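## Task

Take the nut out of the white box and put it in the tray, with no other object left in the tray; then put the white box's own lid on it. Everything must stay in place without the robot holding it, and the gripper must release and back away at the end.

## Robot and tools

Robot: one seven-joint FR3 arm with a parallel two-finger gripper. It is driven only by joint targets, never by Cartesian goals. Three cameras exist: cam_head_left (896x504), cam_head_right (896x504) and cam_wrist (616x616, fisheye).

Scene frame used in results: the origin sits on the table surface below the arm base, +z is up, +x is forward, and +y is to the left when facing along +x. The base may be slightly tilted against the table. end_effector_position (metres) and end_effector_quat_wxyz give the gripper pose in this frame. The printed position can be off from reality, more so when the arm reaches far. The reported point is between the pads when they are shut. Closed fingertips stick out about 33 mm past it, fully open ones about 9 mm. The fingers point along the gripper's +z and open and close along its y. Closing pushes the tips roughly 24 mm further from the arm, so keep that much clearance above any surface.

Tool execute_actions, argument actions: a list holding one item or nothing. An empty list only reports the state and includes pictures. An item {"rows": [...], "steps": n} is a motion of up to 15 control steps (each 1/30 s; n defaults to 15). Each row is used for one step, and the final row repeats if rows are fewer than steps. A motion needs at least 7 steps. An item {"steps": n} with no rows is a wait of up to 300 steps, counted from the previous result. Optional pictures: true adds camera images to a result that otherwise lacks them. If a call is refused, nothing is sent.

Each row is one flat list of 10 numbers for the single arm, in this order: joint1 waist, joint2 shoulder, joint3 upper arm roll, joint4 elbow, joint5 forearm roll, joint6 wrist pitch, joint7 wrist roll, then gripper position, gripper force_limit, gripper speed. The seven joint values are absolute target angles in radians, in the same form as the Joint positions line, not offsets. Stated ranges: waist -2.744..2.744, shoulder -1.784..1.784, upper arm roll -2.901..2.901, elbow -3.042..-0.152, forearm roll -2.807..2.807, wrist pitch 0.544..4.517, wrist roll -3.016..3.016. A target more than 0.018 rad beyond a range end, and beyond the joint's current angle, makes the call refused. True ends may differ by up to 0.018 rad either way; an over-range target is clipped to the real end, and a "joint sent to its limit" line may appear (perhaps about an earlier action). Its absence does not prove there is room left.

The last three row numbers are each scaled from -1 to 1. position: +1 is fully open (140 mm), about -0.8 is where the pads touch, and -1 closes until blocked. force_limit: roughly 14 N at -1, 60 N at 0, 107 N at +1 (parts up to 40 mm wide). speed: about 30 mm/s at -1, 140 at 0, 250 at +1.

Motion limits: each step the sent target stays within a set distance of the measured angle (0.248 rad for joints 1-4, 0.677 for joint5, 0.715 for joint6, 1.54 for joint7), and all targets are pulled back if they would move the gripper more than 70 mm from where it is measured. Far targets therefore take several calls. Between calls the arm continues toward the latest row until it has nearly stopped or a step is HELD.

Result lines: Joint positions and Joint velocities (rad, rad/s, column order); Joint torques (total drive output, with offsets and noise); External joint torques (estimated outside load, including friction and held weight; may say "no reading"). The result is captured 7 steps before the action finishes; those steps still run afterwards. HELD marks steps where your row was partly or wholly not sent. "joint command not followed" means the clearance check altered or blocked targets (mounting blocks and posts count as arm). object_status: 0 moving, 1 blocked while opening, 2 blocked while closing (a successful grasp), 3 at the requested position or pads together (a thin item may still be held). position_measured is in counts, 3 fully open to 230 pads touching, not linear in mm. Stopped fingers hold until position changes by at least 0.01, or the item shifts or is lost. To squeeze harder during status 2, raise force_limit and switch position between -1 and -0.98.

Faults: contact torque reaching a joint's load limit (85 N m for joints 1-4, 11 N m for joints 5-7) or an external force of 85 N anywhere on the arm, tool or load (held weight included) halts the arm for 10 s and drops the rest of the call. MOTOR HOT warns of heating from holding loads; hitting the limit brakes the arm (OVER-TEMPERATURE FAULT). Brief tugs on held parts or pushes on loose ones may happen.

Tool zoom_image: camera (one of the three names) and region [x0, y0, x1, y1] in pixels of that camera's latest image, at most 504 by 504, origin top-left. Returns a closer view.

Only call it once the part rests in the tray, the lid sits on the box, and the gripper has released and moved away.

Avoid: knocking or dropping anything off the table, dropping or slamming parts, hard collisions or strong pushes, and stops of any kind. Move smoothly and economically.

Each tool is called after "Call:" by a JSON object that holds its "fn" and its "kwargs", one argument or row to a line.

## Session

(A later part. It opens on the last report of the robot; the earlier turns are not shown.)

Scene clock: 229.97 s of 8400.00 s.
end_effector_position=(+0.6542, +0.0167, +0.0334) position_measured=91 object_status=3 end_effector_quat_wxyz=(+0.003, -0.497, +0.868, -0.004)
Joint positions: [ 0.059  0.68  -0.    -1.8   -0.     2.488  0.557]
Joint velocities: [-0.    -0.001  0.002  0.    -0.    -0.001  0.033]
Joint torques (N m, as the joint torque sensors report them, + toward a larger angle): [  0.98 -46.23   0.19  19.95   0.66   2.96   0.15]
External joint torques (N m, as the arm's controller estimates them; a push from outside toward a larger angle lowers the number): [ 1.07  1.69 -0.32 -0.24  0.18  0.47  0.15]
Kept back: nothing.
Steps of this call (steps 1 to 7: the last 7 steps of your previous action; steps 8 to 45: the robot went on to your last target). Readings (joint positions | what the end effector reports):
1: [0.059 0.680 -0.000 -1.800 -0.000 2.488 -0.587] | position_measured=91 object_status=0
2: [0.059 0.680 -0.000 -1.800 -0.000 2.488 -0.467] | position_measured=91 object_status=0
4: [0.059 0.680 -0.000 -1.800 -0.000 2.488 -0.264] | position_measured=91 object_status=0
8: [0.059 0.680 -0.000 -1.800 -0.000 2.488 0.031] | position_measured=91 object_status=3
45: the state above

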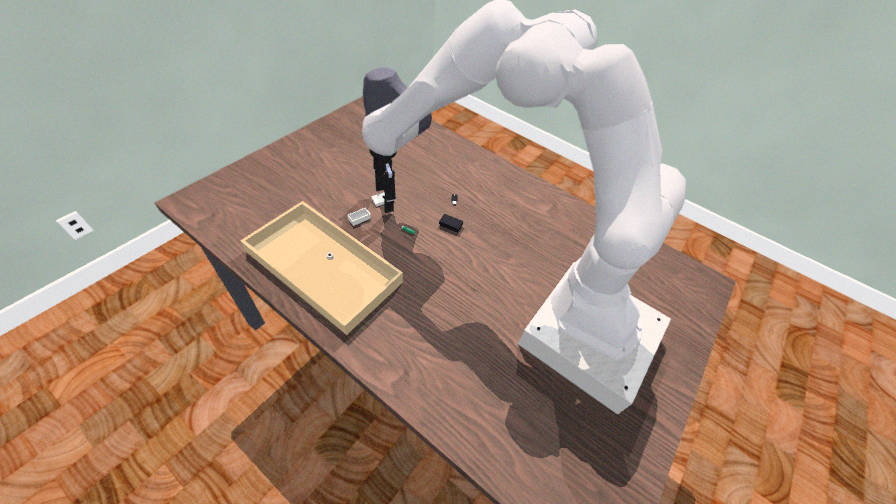

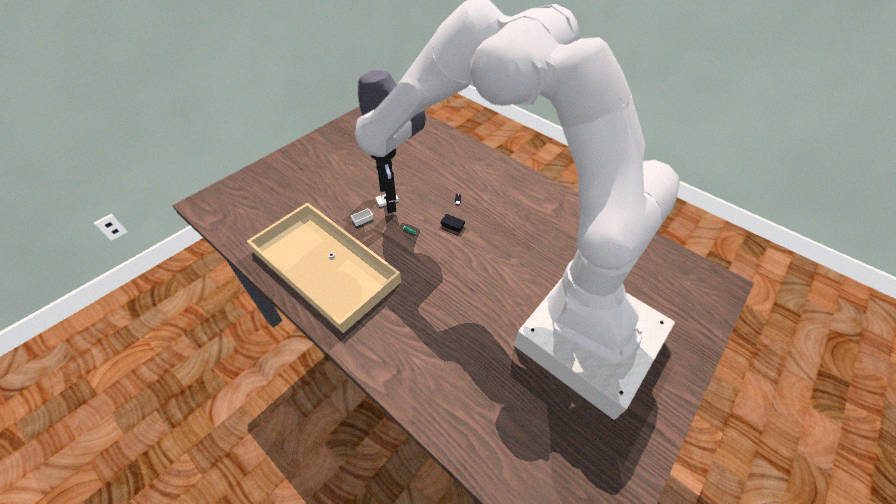

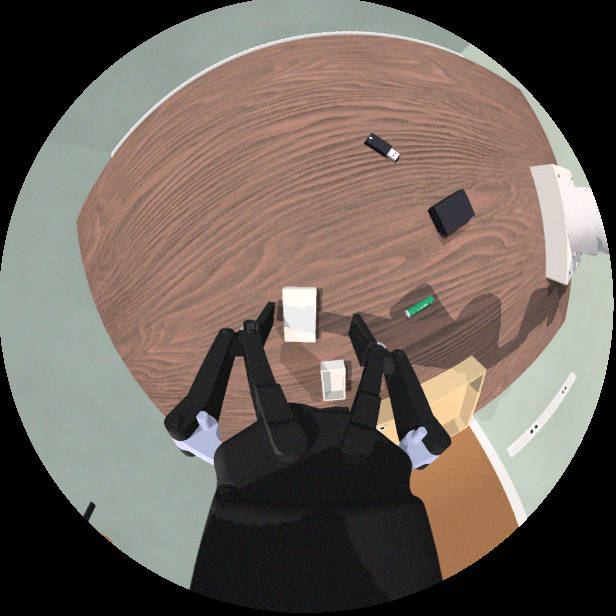

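Call:
{"fn": "execute_actions", "kwargs": {
  "actions": [
    {"rows":[[0.06,0.681,0,-1.80,0,2.49,0.57,-1,-0.7,-0.3]],"steps":15}
  ],
  "pictures": false
}}

Call:
{"fn": "execute_actions", "kwargs": {
  "actions": [
    {"steps":25}
  ],
  "pictures": true
}}

Call:
{"fn": "execute_actions", "kwargs": {
  "actions": [
    {"rows":[[0.06,0.681,0,-1.80,0,2.49,0.57,0.3,-0.6,0],[0.06,0.681,0,-1.80,0,2.49,0.57,0.3,-0.6,0],[0.06,0.681,0,-1.80,0,2.49,0.57,0.3,-0.6,0],[0.06,0.681,0,-1.80,0,2.49,0.57,0.3,-0.6,0],[0.06,0.681,0,-1.80,0,2.49,0.57,0.3,-0.6,0],[0.06,0.681,0,-1.80,0,2.49,0.57,0.3,-0.6,0],[0.06,0.681,0,-1.80,0,2.49,0.57,0.3,-0.6,0],[0.06,0.681,0,-1.80,0,2.49,0.57,0.3,-0.6,0],[0.06,0.681,0,-1.80,0,2.49,0.57,0.3,-0.6,0],[0.06,0.681,0,-1.80,0,2.49,0.57,0.3,-0.6,0],[0.06,0.681,0,-1.80,0,2.49,0.57,0.3,-0.6,0],[0.06,0.681,0,-1.80,0,2.49,0.57,0.3,-0.6,0],[0.06,0.681,0,-1.80,0,2.49,-1,0.3,-0.6,0]],"steps":15}
  ],
  "pictures": false
}}

Call:
{"fn": "execute_actions", "kwargs": {
  "actions": [
    {"steps":50}
  ],
  "pictures": true
}}

Scene clock: 230.70 s of 8400.00 s.
end_effector_position=(+0.6542, +0.0167, +0.0334) position_measured=130 object_status=0 end_effector_quat_wxyz=(+0.004, -0.493, +0.870, -0.004)
Joint positions: [ 0.059  0.68  -0.    -1.8   -0.     2.488  0.566]
Joint velocities: [-0.001  0.001  0.001 -0.     0.001  0.001  0.003]
Joint torques (N m, as the joint torque sensors report them, + toward a larger angle): [  1.55 -46.67   0.76  19.13   0.7    2.78   0.24]
External joint torques (N m, as the arm's controller estimates them; a push from outside toward a larger angle lowers the number): [ 1.66  1.12  0.27 -0.99  0.21  0.3   0.25]
Steps of this call (steps 1 to 14: the robot went on to your last target; steps 15 to 22: the first 8 steps of this action). Readings (joint positions | what the end effector reports):
15: [0.059 0.680 -0.000 -1.800 -0.000 2.488 0.565] | position_measured=91 object_status=0
16: [0.059 0.680 -0.000 -1.800 -0.000 2.488 0.565] | position_measured=95 object_status=0
18: [0.059 0.680 -0.000 -1.800 -0.000 2.488 0.565] | position_measured=107 object_status=0
22: the state above

Scene clock: 231.53 s of 8400.00 s.
end_effector_position=(+0.6545, +0.0167, +0.0336) position_measured=177 object_status=2 end_effector_quat_wxyz=(+0.004, -0.493, +0.870, -0.004)
Joint positions: [ 0.059  0.68  -0.    -1.8   -0.     2.488  0.567]
Joint velocities: [-0.001  0.     0.001 -0.001  0.001  0.    -0.001]
Joint torques (N m, as the joint torque sensors report them, + toward a larger angle): [  1.63 -46.39   0.07  19.56   0.51   2.81   0.11]
External joint torques (N m, as the arm's controller estimates them; a push from outside toward a larger angle lowers the number): [ 1.68  1.34 -0.47 -0.55  0.02  0.32  0.11]
Kept back: nothing.
Steps of this call (steps 1 to 7: the last 7 steps of your previous action; steps 8 to 15: the robot went on to your last target; steps 16 to 25: nothing new was sent). Readings (joint positions | what the end effector reports):
1: [0.059 0.680 -0.000 -1.800 -0.000 2.488 0.566] | position_measured=136 object_status=0
2: [0.059 0.680 -0.000 -1.800 -0.000 2.488 0.566] | position_measured=141 object_status=0
4: [0.059 0.680 -0.000 -1.800 -0.000 2.488 0.566] | position_measured=153 object_status=0
8: [0.059 0.679 -0.000 -1.800 -0.000 2.488 0.566] | position_measured=176 object_status=0
25: the state above
The arm was judged still, so your last target was given up. Only a new action makes it travel on or press farther. Fingers that are still opening or closing keep moving.

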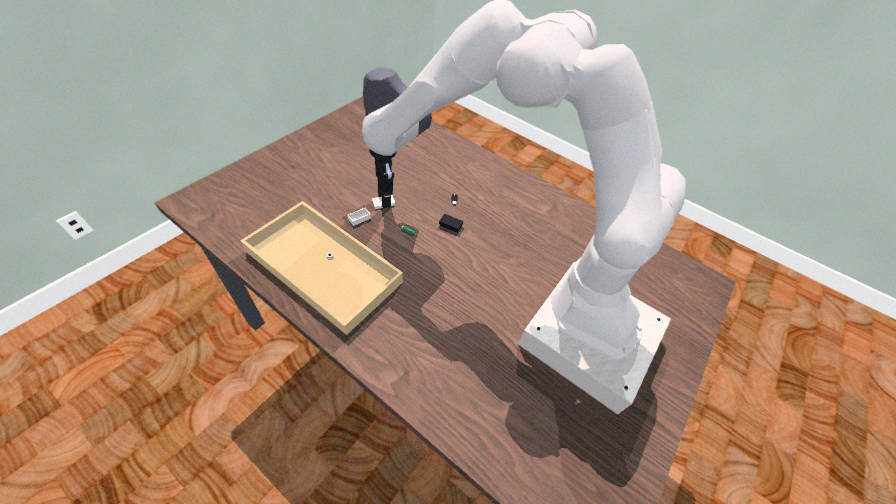

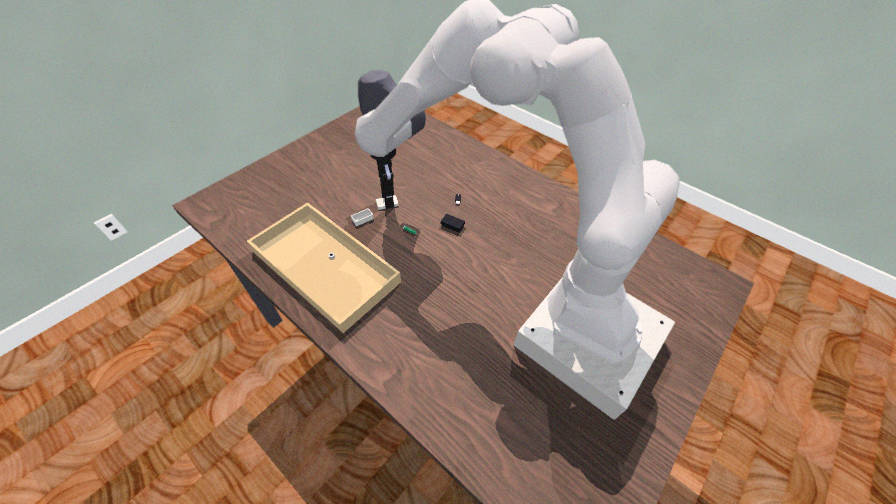

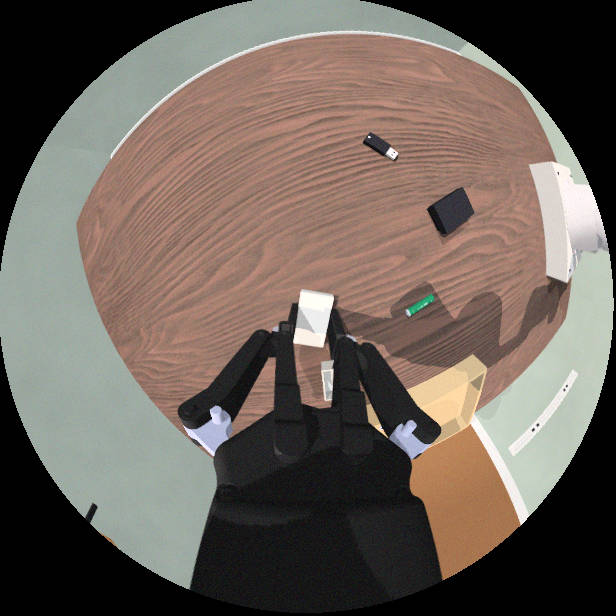

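Scene clock: 231.80 s of 8400.00 s.
end_effector_position=(+0.6545, +0.0167, +0.0335) position_measured=126 object_status=0 end_effector_quat_wxyz=(+0.004, -0.493, +0.870, -0.004)
Joint positions: [ 0.059  0.68  -0.    -1.8   -0.     2.489  0.567]
Joint velocities: [-0.001  0.001 -0.002 -0.     0.002  0.    -0.   ]
Joint torques (N m, as the joint torque sensors report them, + toward a larger angle): [  1.   -45.84   0.49  19.3    0.57   2.68   0.12]
External joint torques (N m, as the arm's controller estimates them; a push from outside toward a larger angle lowers the number): [ 1.28  1.94  0.14 -0.82  0.08  0.2   0.12]
Steps of this call (steps 1 to 8: the first 8 steps of this action). Readings (joint positions | what the end effector reports):
1: [0.059 0.680 -0.000 -1.800 -0.000 2.488 0.567] | position_measured=177 object_status=0
2: [0.059 0.680 -0.000 -1.800 -0.000 2.488 0.567] | position_measured=177 object_status=0
4: [0.059 0.680 -0.000 -1.800 -0.000 2.489 0.567] | position_measured=156 object_status=0
8: the state above

Scene clock: 233.47 s of 8400.00 s.
end_effector_position=(+0.6545, +0.0167, +0.0335) position_measured=91 object_status=3 end_effector_quat_wxyz=(-0.000, +0.961, -0.276, +0.005)
Joint positions: [ 0.059  0.68  -0.    -1.8    0.     2.489 -0.986]
Joint velocities: [-0.001  0.001  0.001 -0.    -0.001  0.001 -0.035]
Joint torques (N m, as the joint torque sensors report them, + toward a larger angle): [  1.06 -46.03   0.01  18.84   0.59   2.87  -0.37]
External joint torques (N m, as the arm's controller estimates them; a push from outside toward a larger angle lowers the number): [ 1.33  1.82 -0.39 -1.34  0.07  0.32 -0.37]
Kept back: nothing.
Steps of this call (steps 1 to 7: the last 7 steps of your previous action; steps 8 to 50: the robot went on to your last target). Readings (joint positions | what the end effector reports):
1: [0.059 0.680 -0.000 -1.800 -0.000 2.489 0.567] | position_measured=118 object_status=0
2: [0.059 0.680 -0.000 -1.800 -0.000 2.489 0.567] | position_measured=111 object_status=0
4: [0.059 0.680 -0.000 -1.800 -0.000 2.489 0.567] | position_measured=95 object_status=0
8: [0.059 0.680 -0.000 -1.800 0.000 2.489 0.037] | position_measured=91 object_status=0
50: the state above

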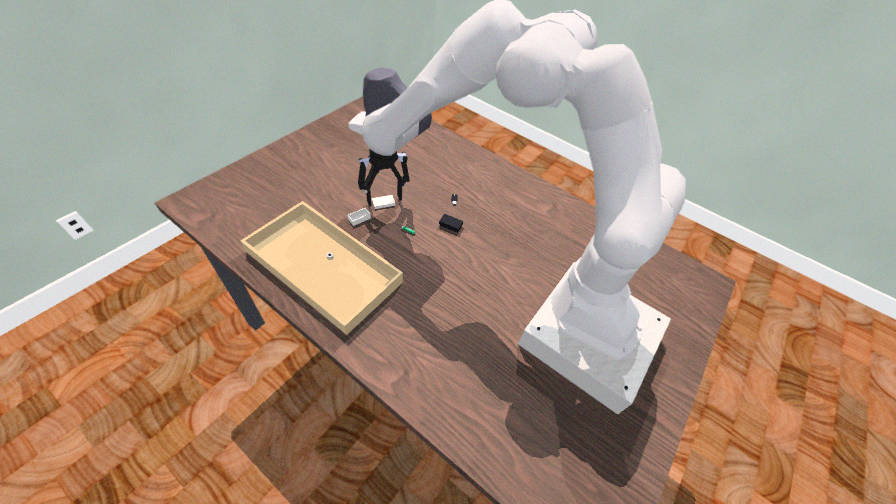

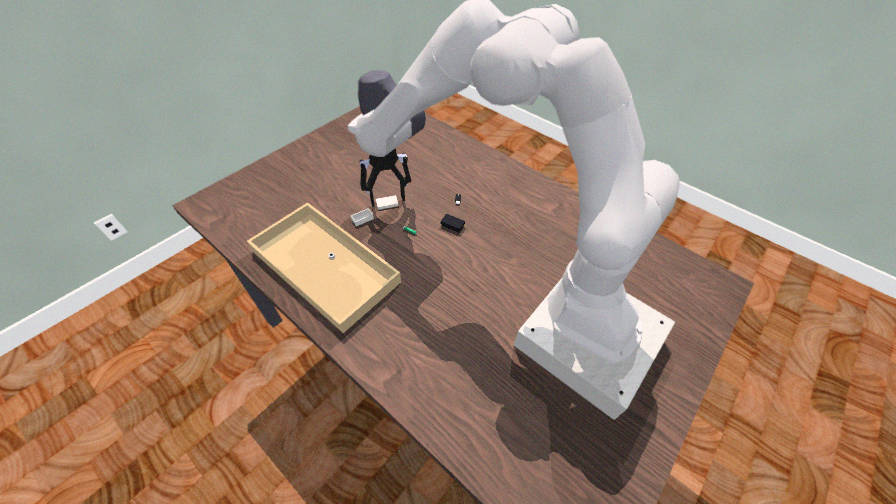

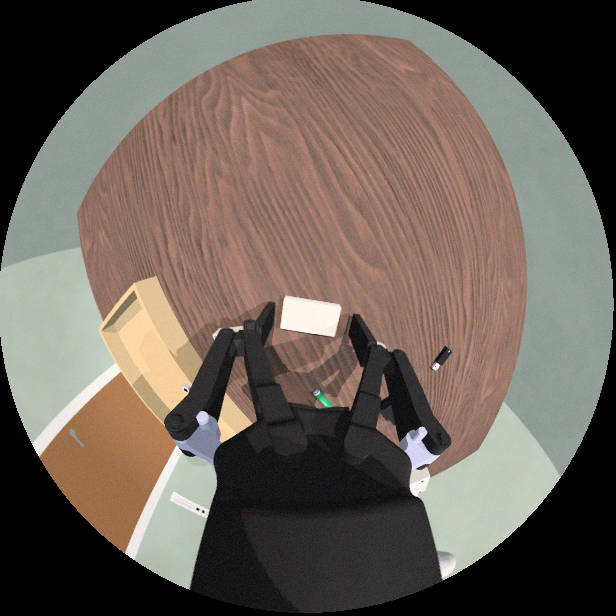

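Call:
{"fn": "execute_actions", "kwargs": {
  "actions": [
    {"rows":[[0.06,0.681,0,-1.80,0,2.49,-1,-1,-0.6,-0.3]],"steps":15}
  ],
  "pictures": false
}}

Call:
{"fn": "execute_actions", "kwargs": {
  "actions": [
    {"steps":20}
  ],
  "pictures": true
}}

Call:
{"fn": "zoom_image", "kwargs": {
  "camera": "cam_wrist",
  "region": [250,260,380,350]
}}

Scene clock: 234.13 s of 8400.00 s.
end_effector_position=(+0.6547, +0.0167, +0.0337) position_measured=130 object_status=0 end_effector_quat_wxyz=(-0.000, +0.962, -0.271, +0.006)
Joint positions: [ 0.059  0.679 -0.    -1.8    0.     2.489 -0.996]
Joint velocities: [-0.    -0.025  0.001  0.003  0.001  0.001 -0.005]
Joint torques (N m, as the joint torque sensors report them, + toward a larger angle): [  0.86 -45.72   0.08  19.46   0.59   2.68  -0.28]
External joint torques (N m, as the arm's controller estimates them; a push from outside toward a larger angle lowers the number): [ 0.94  3.47 -0.48 -1.75  0.05 -0.05 -0.28]
Steps of this call (steps 1 to 12: the robot went on to your last target; steps 13 to 20: the first 8 steps of this action). Readings (joint positions | what the end effector reports):
13: [0.059 0.680 -0.000 -1.800 0.000 2.489 -0.994] | position_measured=91 object_status=0
14: [0.059 0.680 -0.000 -1.800 0.000 2.489 -0.994] | position_measured=95 object_status=0
16: [0.059 0.680 -0.000 -1.800 0.000 2.489 -0.995] | position_measured=107 object_status=0
20: the state above

Scene clock: 234.80 s of 8400.00 s.
end_effector_position=(+0.6547, +0.0167, +0.0337) position_measured=135 object_status=2 end_effector_quat_wxyz=(-0.000, +0.963, -0.271, +0.006)
Joint positions: [ 0.059  0.679 -0.    -1.8    0.     2.489 -0.997]
Joint velocities: [-0.001 -0.    -0.     0.    -0.001 -0.    -0.   ]
Joint torques (N m, as the joint torque sensors report them, + toward a larger angle): [  1.63 -46.93  -0.05  18.5    0.6    2.81  -0.18]
External joint torques (N m, as the arm's controller estimates them; a push from outside toward a larger angle lowers the number): [ 2.03  0.98 -0.33 -1.73  0.08  0.26 -0.19]
Kept back: nothing.
Steps of this call (steps 1 to 7: the last 7 steps of your previous action; steps 8 to 15: the robot went on to your last target; steps 16 to 20: nothing new was sent). Readings (joint positions | what the end effector reports):
1: [0.059 0.679 -0.000 -1.800 0.000 2.489 -0.996] | position_measured=135 object_status=0
2: [0.059 0.679 -0.000 -1.800 0.000 2.489 -0.996] | position_measured=135 object_status=0
4: [0.059 0.679 -0.000 -1.800 0.000 2.489 -0.996] | position_measured=135 object_status=0
8: [0.059 0.679 -0.000 -1.800 0.000 2.489 -0.996] | position_measured=135 object_status=2
20: the state above
The arm was judged still, so your last target was given up. Only a new action makes it travel on or press farther. Fingers that are still opening or closing keep moving.

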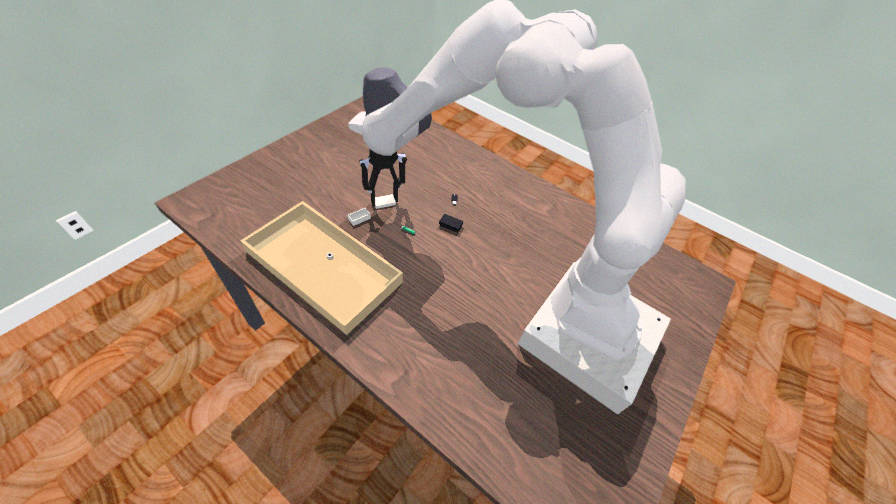

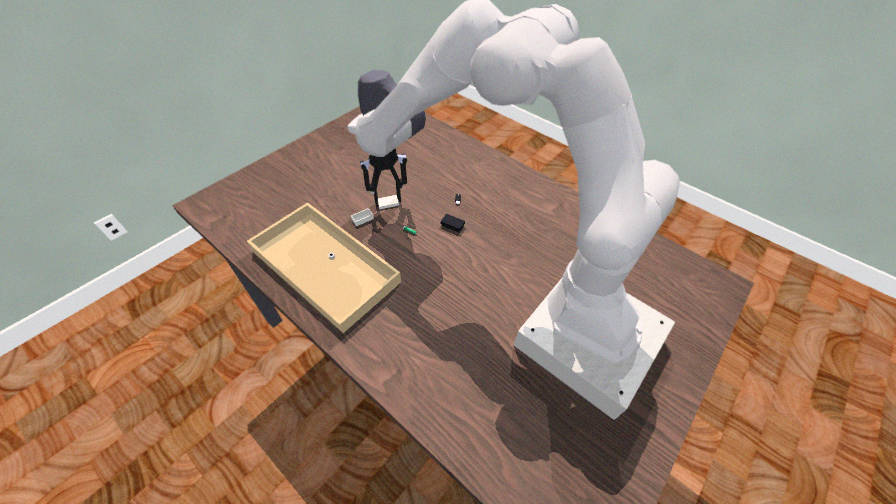

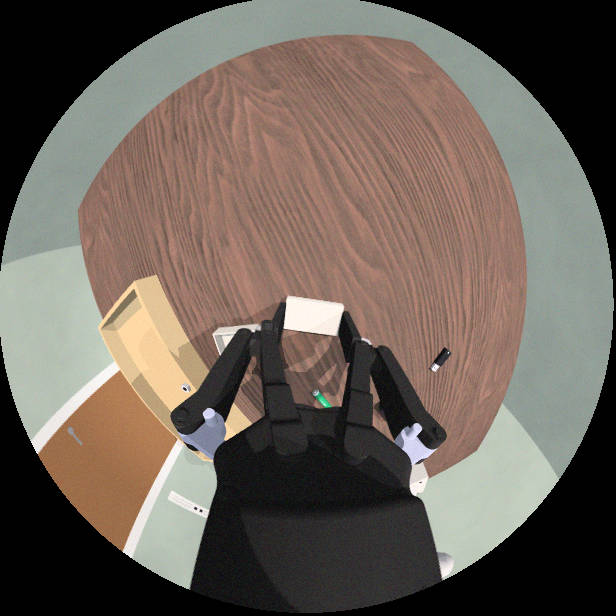

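Region (250, 260, 380, 350) of cam_wrist's 616x616 image, scaled by 3.877, with more detail than that image has; it fills the top 349 rows of this view, and the rest is white.

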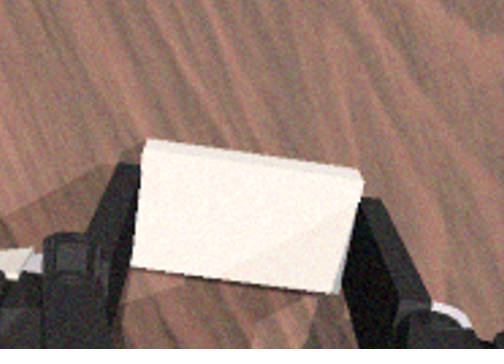

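Call:
{"fn": "execute_actions", "kwargs": {
  "actions": [
    {"rows":[[0.06,0.681,0,-1.80,0,2.49,-1,0.3,-0.6,0],[0.06,0.681,0,-1.80,0,2.49,-1,0.3,-0.6,0],[0.06,0.681,0,-1.80,0,2.49,-1,0.3,-0.6,0],[0.06,0.681,0,-1.80,0,2.49,-1,0.3,-0.6,0],[0.06,0.681,0,-1.80,0,2.49,-1,0.3,-0.6,0],[0.06,0.66,0,-1.80,0,2.47,-1,0.3,-0.6,0],[0.06,0.64,0,-1.80,0,2.45,-1,0.3,-0.6,0],[0.06,0.62,0,-1.80,0,2.435,-1,0.3,-0.6,0],[0.06,0.62,0,-1.80,0,2.435,-1,0.3,-0.6,0],[0.06,0.62,0,-1.80,0,2.435,-1,0.3,-0.6,0],[0.06,0.62,0,-1.80,0,2.435,-1,0.3,-0.6,0],[0.1,0.62,0,-1.80,0,2.435,-1,0.3,-0.6,0],[0.15,0.62,0,-1.80,0,2.435,-1,0.3,-0.6,0],[0.19,0.62,0,-1.80,0,2.435,-1,0.3,-0.6,0],[0.22,0.62,0,-1.80,0,2.435,-1,0.3,-0.6,0]],"steps":15}
  ],
  "pictures": false
}}

Call:
{"fn": "execute_actions", "kwargs": {
  "actions": [
    {"steps":25}
  ],
  "pictures": false
}}

Call:
{"fn": "execute_actions", "kwargs": {
  "actions": [
    {"rows":[[0.22,0.64,0,-1.80,0,2.46,-1,0.3,-0.6,0],[0.22,0.66,0,-1.80,0,2.48,-1,0.3,-0.6,0],[0.22,0.672,0,-1.80,0,2.49,-1,0.3,-0.6,0],[0.22,0.678,0,-1.80,0,2.49,-1,0.3,-0.6,0],[0.22,0.681,0,-1.80,0,2.49,-1,0.3,-0.6,0]],"steps":15}
  ],
  "pictures": false
}}

Call:
{"fn": "execute_actions", "kwargs": {
  "actions": [
    {"steps":25}
  ],
  "pictures": true
}}

Scene clock: 236.33 s of 8400.00 s.
end_effector_position=(+0.6536, +0.0167, +0.0420) position_measured=91 object_status=0 end_effector_quat_wxyz=(+0.000, +0.963, -0.271, +0.004)
Joint positions: [ 0.059  0.662 -0.    -1.804  0.     2.472 -0.997]
Joint velocities: [-0.001 -0.352 -0.    -0.032  0.    -0.249 -0.001]
Joint torques (N m, as the joint torque sensors report them, + toward a larger angle): [  1.38 -55.36   0.53  22.53   0.59   3.1   -0.25]
External joint torques (N m, as the arm's controller estimates them; a push from outside toward a larger angle lowers the number): [ 1.66  0.39  0.1  -3.35 -0.02 -0.5  -0.25]
Steps of this call (steps 1 to 38: nothing new was sent; steps 39 to 46: the first 8 steps of this action). Readings (joint positions | what the end effector reports):
39: [0.059 0.679 -0.000 -1.800 0.000 2.489 -0.997] | position_measured=135 object_status=0
40: [0.059 0.680 -0.000 -1.800 0.000 2.489 -0.997] | position_measured=135 object_status=0
42: [0.059 0.680 -0.000 -1.800 0.000 2.489 -0.997] | position_measured=114 object_status=0
46: the state above

Scene clock: 237.17 s of 8400.00 s.
end_effector_position=(+0.6498, +0.1241, +0.0696) position_measured=91 object_status=3 end_effector_quat_wxyz=(-0.003, +0.981, -0.191, +0.011)
Joint positions: [ 0.221  0.618  0.    -1.798  0.     2.438 -0.997]
Joint velocities: [-0.001  0.     0.     0.    -0.    -0.002  0.001]
Joint torques (N m, as the joint torque sensors report them, + toward a larger angle): [  0.03 -45.98  -0.22  19.04   0.61   2.24  -0.2 ]
External joint torques (N m, as the arm's controller estimates them; a push from outside toward a larger angle lowers the number): [ 0.23  1.3  -0.63 -1.98  0.05 -0.34 -0.2 ]
Kept back: nothing.
Steps of this call (steps 1 to 7: the last 7 steps of your previous action; steps 8 to 25: the robot went on to your last target). Readings (joint positions | what the end effector reports):
1: [0.059 0.650 -0.000 -1.804 0.000 2.465 -0.997] | position_measured=91 object_status=0
2: [0.059 0.639 -0.000 -1.803 0.000 2.460 -0.997] | position_measured=91 object_status=0
4: [0.063 0.624 -0.004 -1.799 0.000 2.454 -0.997] | position_measured=91 object_status=0
8: [0.144 0.618 -0.012 -1.798 0.000 2.447 -0.997] | position_measured=91 object_status=3
25: the state above

Scene clock: 237.43 s of 8400.00 s.
end_effector_position=(+0.6382, +0.1218, +0.0317) position_measured=91 object_status=3 end_effector_quat_wxyz=(+0.002, +0.981, -0.191, -0.002)
Joint positions: [ 0.221  0.68   0.    -1.801  0.     2.474 -0.997]
Joint velocities: [-0.001  0.11   0.001 -0.025  0.001  0.056 -0.001]
Joint torques (N m, as the joint torque sensors report them, + toward a larger angle): [ -0.28 -52.51  -0.17  20.74   0.58   3.6   -0.14]
External joint torques (N m, as the arm's controller estimates them; a push from outside toward a larger angle lowers the number): [-0.05  1.46 -0.67 -2.76  0.01  0.54 -0.14]
Steps of this call (steps 1 to 8: the first 8 steps of this action). Readings (joint positions | what the end effector reports):
1: [0.221 0.620 0.000 -1.798 0.000 2.441 -0.997] | position_measured=91 object_status=3
2: [0.221 0.626 0.000 -1.797 0.000 2.448 -0.997] | position_measured=91 object_status=3
4: [0.221 0.647 0.000 -1.796 0.000 2.462 -0.997] | position_measured=91 object_status=3
8: the state above

Scene clock: 238.27 s of 8400.00 s.
end_effector_position=(+0.6409, +0.1223, +0.0308) position_measured=91 object_status=3 end_effector_quat_wxyz=(+0.000, +0.981, -0.191, +0.003)
Joint positions: [ 0.221  0.683  0.    -1.801  0.     2.487 -0.997]
Joint velocities: [-0.001 -0.     0.003 -0.001 -0.001  0.001 -0.   ]
Joint torques (N m, as the joint torque sensors report them, + toward a larger angle): [ -0.5  -48.39   0.12  19.85   0.66   3.04  -0.23]
External joint torques (N m, as the arm's controller estimates them; a push from outside toward a larger angle lowers the number): [-0.61 -0.42 -0.6  -0.3   0.15  0.49 -0.23]
Kept back: nothing.
Steps of this call (steps 1 to 7: the last 7 steps of your previous action; steps 8 to 25: the robot went on to your last target). Readings (joint positions | what the end effector reports):
1: [0.221 0.682 0.000 -1.801 0.000 2.476 -0.997] | position_measured=91 object_status=3
2: [0.221 0.683 0.000 -1.801 0.000 2.478 -0.997] | position_measured=91 object_status=3
4: [0.221 0.683 0.000 -1.801 0.000 2.481 -0.997] | position_measured=91 object_status=3
8: [0.221 0.683 0.000 -1.801 0.000 2.485 -0.997] | position_measured=91 object_status=3
25: the state above

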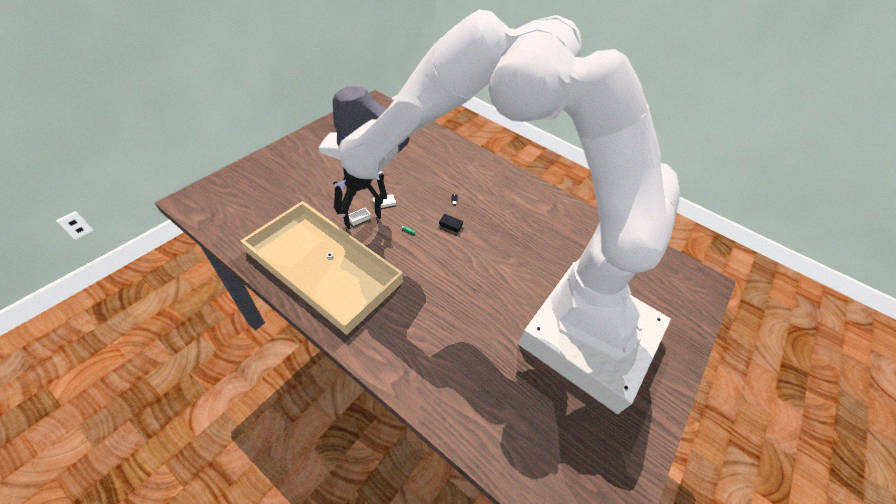

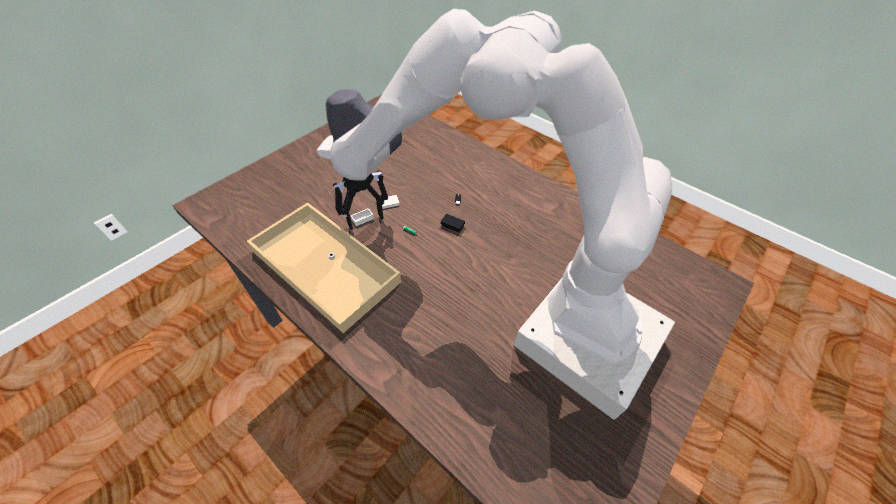

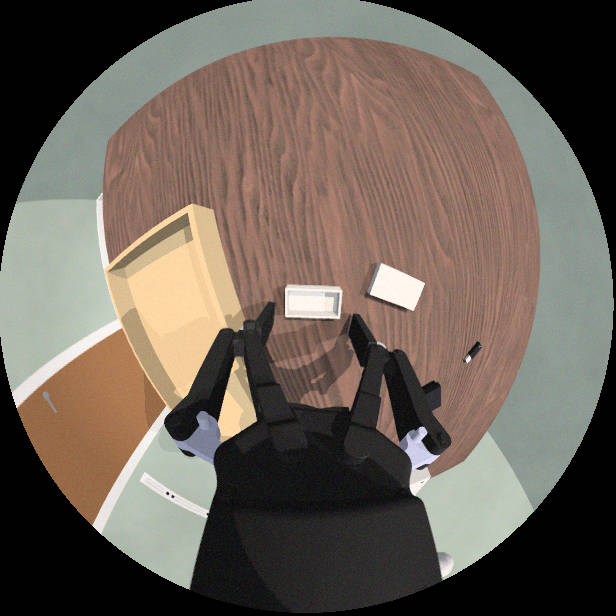

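Call:
{"fn": "execute_actions", "kwargs": {
  "actions": [
    {"rows":[[0.22,0.679,0,-1.80,0,2.49,0.57,0.3,-0.6,0]],"steps":15}
  ],
  "pictures": false
}}

Call:
{"fn": "execute_actions", "kwargs": {
  "actions": [
    {"steps":45}
  ],
  "pictures": false
}}

Call:
{"fn": "execute_actions", "kwargs": {
  "actions": [
    {"rows":[[0.22,0.679,0,-1.80,0,2.49,0.57,-1,-0.7,-0.3]],"steps":15}
  ],
  "pictures": false
}}

Call:
{"fn": "execute_actions", "kwargs": {
  "actions": [
    {"steps":25}
  ],
  "pictures": true
}}

Call:
{"fn": "execute_actions", "kwargs": {
  "actions": [
    {"rows":[[0.22,0.679,0,-1.80,0,2.49,0.57,0.3,-0.6,0],[0.22,0.679,0,-1.80,0,2.49,0.57,0.3,-0.6,0],[0.22,0.679,0,-1.80,0,2.49,0.57,0.3,-0.6,0],[0.22,0.679,0,-1.80,0,2.49,0.57,0.3,-0.6,0],[0.22,0.679,0,-1.80,0,2.49,0.57,0.3,-0.6,0],[0.22,0.679,0,-1.80,0,2.49,0.57,0.3,-0.6,0],[0.22,0.679,0,-1.80,0,2.49,0.57,0.3,-0.6,0],[0.22,0.679,0,-1.80,0,2.49,0.57,0.3,-0.6,0],[0.22,0.679,0,-1.80,0,2.49,0.57,0.3,-0.6,0],[0.22,0.679,0,-1.80,0,2.49,0.57,0.3,-0.6,0],[0.22,0.679,0,-1.80,0,2.49,0.57,0.3,-0.6,0],[0.22,0.679,0,-1.80,0,2.49,0.57,0.3,-0.6,0],[0.22,0.679,0,-1.80,0,2.49,-1,0.3,-0.6,0]],"steps":15}
  ],
  "pictures": false
}}

Call:
{"fn": "execute_actions", "kwargs": {
  "actions": [
    {"steps":50}
  ],
  "pictures": false
}}

Call:
{"fn": "execute_actions", "kwargs": {
  "actions": [
    {"rows":[[0.22,0.679,0,-1.80,0,2.49,-1,-1,-0.6,-0.3]],"steps":15}
  ],
  "pictures": false
}}

Call:
{"fn": "execute_actions", "kwargs": {
  "actions": [
    {"steps":25}
  ],
  "pictures": true
}}

Scene clock: 239.37 s of 8400.00 s.
end_effector_position=(+0.6418, +0.1225, +0.0321) position_measured=91 object_status=3 end_effector_quat_wxyz=(-0.002, +0.802, -0.598, +0.003)
Joint positions: [ 0.221  0.68   0.    -1.801 -0.     2.488 -0.1  ]
Joint velocities: [ 0.001 -0.001 -0.002 -0.     0.001 -0.     2.209]
Joint torques (N m, as the joint torque sensors report them, + toward a larger angle): [ -0.11 -48.15   0.2   19.68   0.67   3.01   0.45]
External joint torques (N m, as the arm's controller estimates them; a push from outside toward a larger angle lowers the number): [ 0.11 -0.5  -0.21 -0.36  0.19  0.5   0.49]
Steps of this call (steps 1 to 15: the robot went on to your last target; steps 16 to 25: nothing new was sent; steps 26 to 33: the first 8 steps of this action). Readings (joint positions | what the end effector reports):
26: [0.221 0.682 0.000 -1.801 -0.000 2.488 -0.870] | position_measured=91 object_status=3
27: [0.221 0.682 0.000 -1.801 -0.000 2.488 -0.721] | position_measured=91 object_status=3
29: [0.221 0.681 0.000 -1.801 -0.000 2.488 -0.468] | position_measured=91 object_status=3
33: the state above

Scene clock: 240.87 s of 8400.00 s.
end_effector_position=(+0.6418, +0.1225, +0.0321) position_measured=91 object_status=3 end_effector_quat_wxyz=(+0.003, -0.564, +0.826, -0.003)
Joint positions: [ 0.221  0.68   0.    -1.801 -0.     2.488  0.562]
Joint velocities: [ 0.001 -0.     0.001  0.001  0.    -0.     0.016]
Joint torques (N m, as the joint torque sensors report them, + toward a larger angle): [ -0.49 -48.2   -0.36  20.49   0.58   2.97   0.02]
External joint torques (N m, as the arm's controller estimates them; a push from outside toward a larger angle lowers the number): [-0.5  -0.42 -0.97  0.39  0.1   0.49  0.02]
Kept back: nothing.
Steps of this call (steps 1 to 7: the last 7 steps of your previous action; steps 8 to 45: the robot went on to your last target). Readings (joint positions | what the end effector reports):
1: [0.221 0.680 0.000 -1.801 -0.000 2.488 -0.031] | position_measured=91 object_status=3
2: [0.221 0.680 0.000 -1.801 -0.000 2.488 0.031] | position_measured=91 object_status=3
4: [0.221 0.680 0.000 -1.801 -0.000 2.488 0.136] | position_measured=91 object_status=3
8: [0.221 0.680 0.000 -1.801 -0.000 2.488 0.289] | position_measured=91 object_status=3
45: the state above

Scene clock: 241.13 s of 8400.00 s.
end_effector_position=(+0.6420, +0.1226, +0.0323) position_measured=130 object_status=0 end_effector_quat_wxyz=(+0.003, -0.563, +0.827, -0.003)
Joint positions: [ 0.221  0.68   0.    -1.801 -0.     2.488  0.565]
Joint velocities: [ 0.001 -0.002 -0.001 -0.001 -0.     0.     0.006]
Joint torques (N m, as the joint torque sensors report them, + toward a larger angle): [  0.42 -48.41  -0.5   19.89   0.68   2.79   0.09]
External joint torques (N m, as the arm's controller estimates them; a push from outside toward a larger angle lowers the number): [ 0.58 -0.47 -0.96 -0.25  0.19  0.31  0.09]
Steps of this call (steps 1 to 8: the first 8 steps of this action). Readings (joint positions | what the end effector reports):
1: [0.221 0.680 0.000 -1.801 -0.000 2.488 0.562] | position_measured=91 object_status=0
2: [0.221 0.680 0.000 -1.801 -0.000 2.488 0.563] | position_measured=95 object_status=0
4: [0.221 0.680 0.000 -1.801 -0.000 2.488 0.564] | position_measured=107 object_status=0
8: the state above

Scene clock: 241.97 s of 8400.00 s.
end_effector_position=(+0.6423, +0.1226, +0.0327) position_measured=195 object_status=2 end_effector_quat_wxyz=(+0.003, -0.562, +0.827, -0.003)
Joint positions: [ 0.221  0.68   0.    -1.801 -0.     2.488  0.566]
Joint velocities: [ 0.001  0.     0.001 -0.    -0.001  0.     0.001]
Joint torques (N m, as the joint torque sensors report them, + toward a larger angle): [  0.14 -47.54  -0.16  19.85   0.65   2.79   0.13]
External joint torques (N m, as the arm's controller estimates them; a push from outside toward a larger angle lowers the number): [ 0.16  0.17 -0.74 -0.21  0.17  0.31  0.13]
Kept back: nothing.
Steps of this call (steps 1 to 7: the last 7 steps of your previous action; steps 8 to 15: the robot went on to your last target; steps 16 to 25: nothing new was sent). Readings (joint positions | what the end effector reports):
1: [0.221 0.680 0.000 -1.801 -0.000 2.488 0.565] | position_measured=136 object_status=0
2: [0.221 0.680 0.000 -1.801 -0.000 2.488 0.565] | position_measured=141 object_status=0
4: [0.221 0.680 0.000 -1.801 -0.000 2.488 0.565] | position_measured=153 object_status=0
8: [0.221 0.680 0.000 -1.801 -0.000 2.488 0.566] | position_measured=176 object_status=0
25: the state above
The arm was judged still, so your last target was given up. Only a new action makes it travel on or press farther. Fingers that are still opening or closing keep moving.

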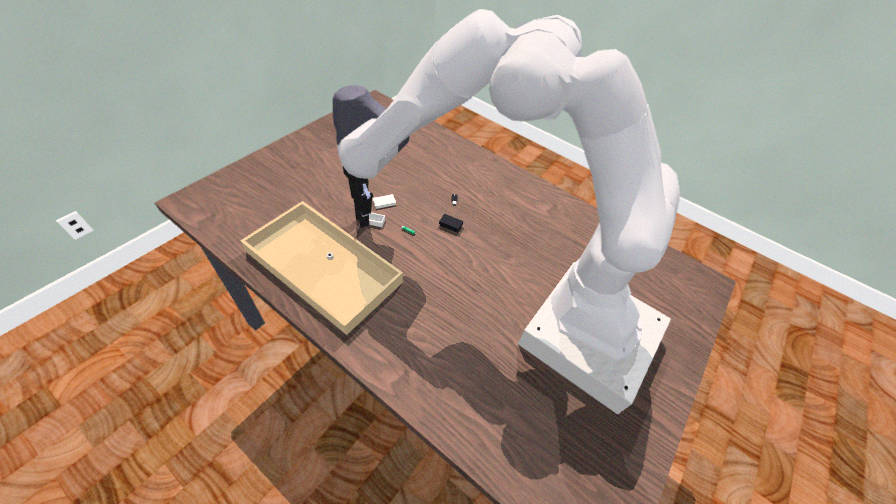

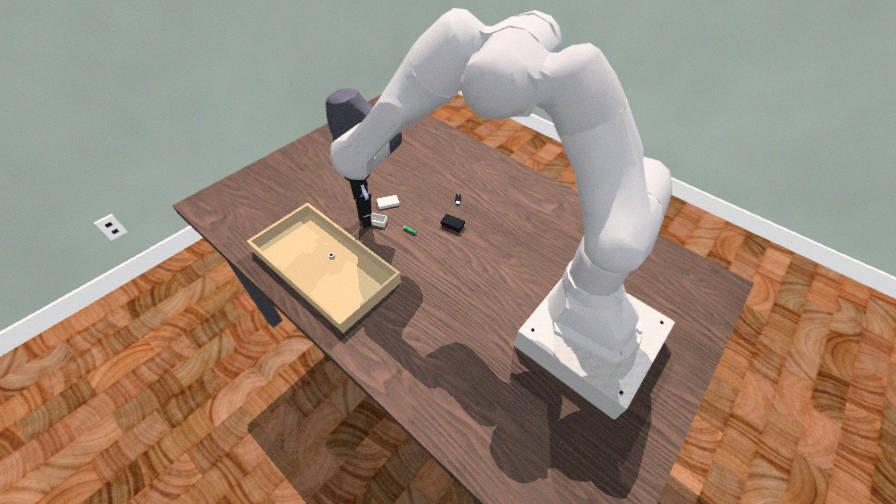

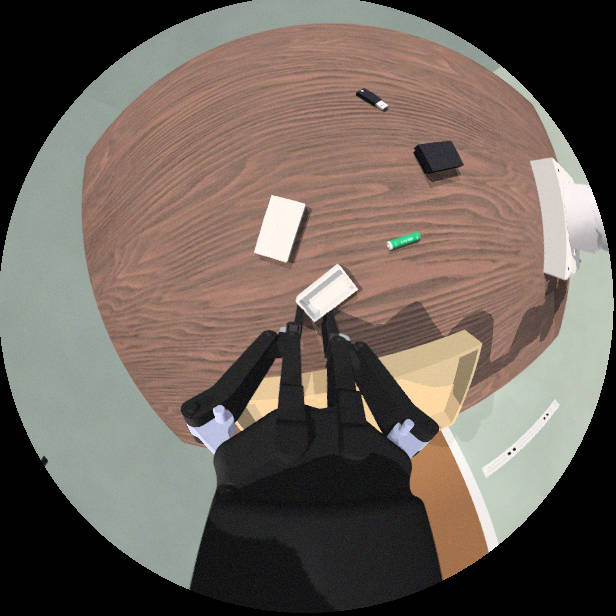

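Scene clock: 242.23 s of 8400.00 s.
end_effector_position=(+0.6423, +0.1226, +0.0327) position_measured=144 object_status=0 end_effector_quat_wxyz=(+0.003, -0.562, +0.827, -0.003)
Joint positions: [ 0.221  0.68   0.    -1.801 -0.     2.489  0.567]
Joint velocities: [-0.    -0.    -0.001 -0.001  0.    -0.     0.001]
Joint torques (N m, as the joint torque sensors report them, + toward a larger angle): [ -0.06 -47.6   -0.75  19.78   0.62   2.75   0.15]
External joint torques (N m, as the arm's controller estimates them; a push from outside toward a larger angle lowers the number): [ 0.21  0.26 -1.13 -0.38  0.14  0.26  0.15]
Steps of this call (steps 1 to 8: the first 8 steps of this action). Readings (joint positions | what the end effector reports):
1: [0.221 0.680 0.000 -1.801 -0.000 2.488 0.566] | position_measured=195 object_status=0
2: [0.221 0.680 0.000 -1.801 -0.000 2.488 0.567] | position_measured=195 object_status=0
4: [0.221 0.680 0.000 -1.801 -0.000 2.488 0.567] | position_measured=174 object_status=0
8: the state above

Scene clock: 243.90 s of 8400.00 s.
end_effector_position=(+0.6424, +0.1226, +0.0327) position_measured=91 object_status=3 end_effector_quat_wxyz=(-0.000, +0.980, -0.197, +0.005)
Joint positions: [ 0.221  0.68   0.    -1.801  0.     2.489 -0.986]
Joint velocities: [-0.001 -0.001  0.     0.     0.002 -0.001 -0.034]
Joint torques (N m, as the joint torque sensors report them, + toward a larger angle): [  0.25 -47.65   0.11  20.9    0.63   2.83  -0.18]
External joint torques (N m, as the arm's controller estimates them; a push from outside toward a larger angle lowers the number): [ 0.51  0.33 -0.31  0.67  0.1   0.27 -0.18]
Kept back: nothing.
Steps of this call (steps 1 to 7: the last 7 steps of your previous action; steps 8 to 50: the robot went on to your last target). Readings (joint positions | what the end effector reports):
1: [0.221 0.680 0.000 -1.801 -0.000 2.489 0.567] | position_measured=136 object_status=0
2: [0.221 0.680 0.000 -1.801 -0.000 2.489 0.567] | position_measured=129 object_status=0
4: [0.221 0.680 0.000 -1.801 -0.000 2.489 0.567] | position_measured=114 object_status=0
8: [0.221 0.680 0.000 -1.801 0.000 2.489 0.037] | position_measured=91 object_status=0
50: the state above

Scene clock: 244.17 s of 8400.00 s.
end_effector_position=(+0.6425, +0.1227, +0.0328) position_measured=130 object_status=0 end_effector_quat_wxyz=(-0.000, +0.981, -0.194, +0.005)
Joint positions: [ 0.221  0.68   0.    -1.801  0.     2.489 -0.992]
Joint velocities: [ 0.001  0.     0.001 -0.001  0.001  0.    -0.015]
Joint torques (N m, as the joint torque sensors report them, + toward a larger angle): [  0.09 -47.98  -0.38  19.62   0.63   2.84  -0.06]
External joint torques (N m, as the arm's controller estimates them; a push from outside toward a larger angle lowers the number): [ 0.21 -0.03 -0.91 -0.59  0.11  0.29 -0.06]
Steps of this call (steps 1 to 8: the first 8 steps of this action). Readings (joint positions | what the end effector reports):
1: [0.221 0.680 0.000 -1.801 0.000 2.489 -0.987] | position_measured=91 object_status=0
2: [0.221 0.680 0.000 -1.801 0.000 2.489 -0.988] | position_measured=95 object_status=0
4: [0.221 0.680 0.000 -1.801 0.000 2.489 -0.990] | position_measured=107 object_status=0
8: the state above

Scene clock: 245.00 s of 8400.00 s.
end_effector_position=(+0.6425, +0.1227, +0.0328) position_measured=231 object_status=3 end_effector_quat_wxyz=(-0.000, +0.981, -0.192, +0.005)
Joint positions: [ 0.221  0.68   0.    -1.801  0.     2.489 -0.996]
Joint velocities: [-0.    -0.     0.     0.     0.001 -0.001 -0.001]
Joint torques (N m, as the joint torque sensors report them, + toward a larger angle): [ -0.79 -47.05  -0.16  19.66   0.61   2.69  -0.27]
External joint torques (N m, as the arm's controller estimates them; a push from outside toward a larger angle lowers the number): [-0.56  0.93 -0.6  -0.6   0.08  0.13 -0.27]
Kept back: nothing.
Steps of this call (steps 1 to 7: the last 7 steps of your previous action; steps 8 to 15: the robot went on to your last target; steps 16 to 25: nothing new was sent). Readings (joint positions | what the end effector reports):
1: [0.221 0.680 0.000 -1.801 0.000 2.489 -0.993] | position_measured=136 object_status=0
2: [0.221 0.680 0.000 -1.801 0.000 2.489 -0.993] | position_measured=141 object_status=0
4: [0.221 0.680 0.000 -1.801 0.000 2.489 -0.994] | position_measured=153 object_status=0
8: [0.221 0.680 0.000 -1.801 0.000 2.489 -0.995] | position_measured=176 object_status=0
25: the state above
The arm was judged still, so your last target was given up. Only a new action makes it travel on or press farther. Fingers that are still opening or closing keep moving.

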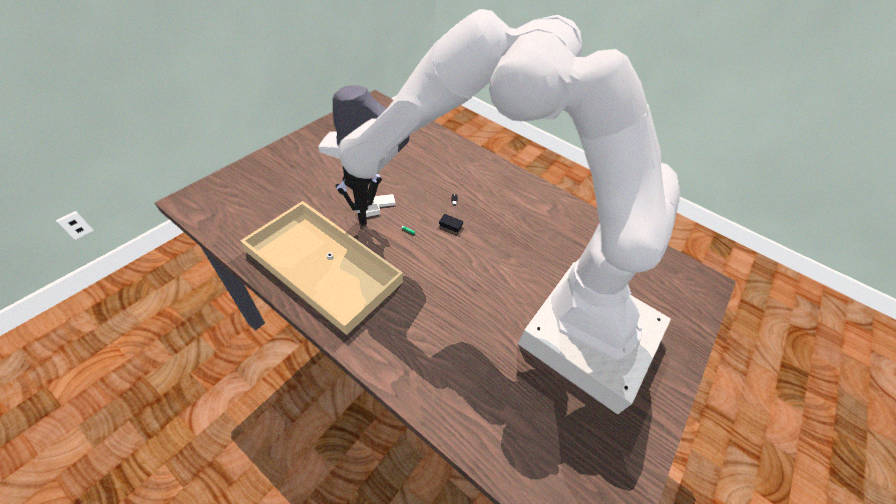

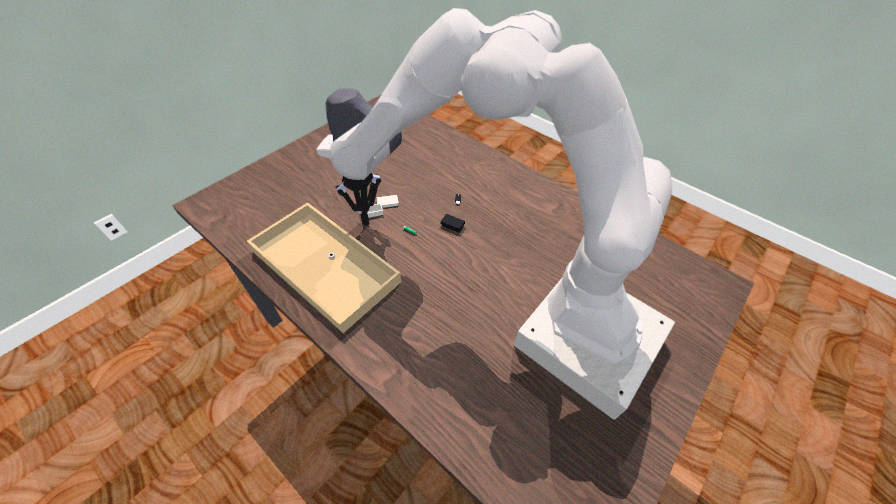

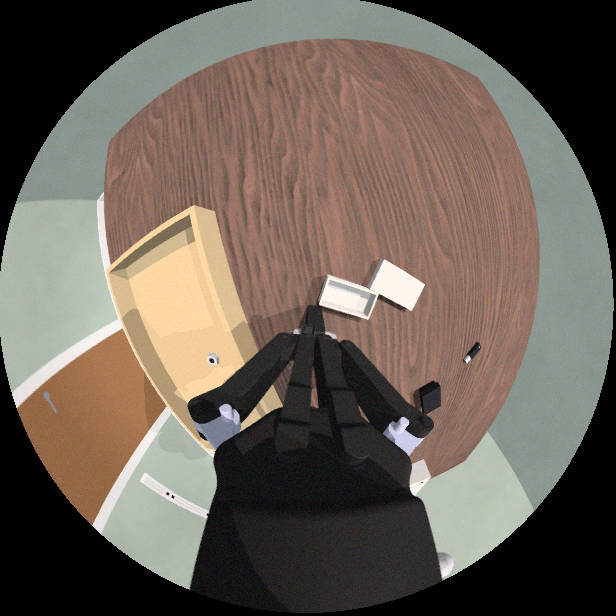

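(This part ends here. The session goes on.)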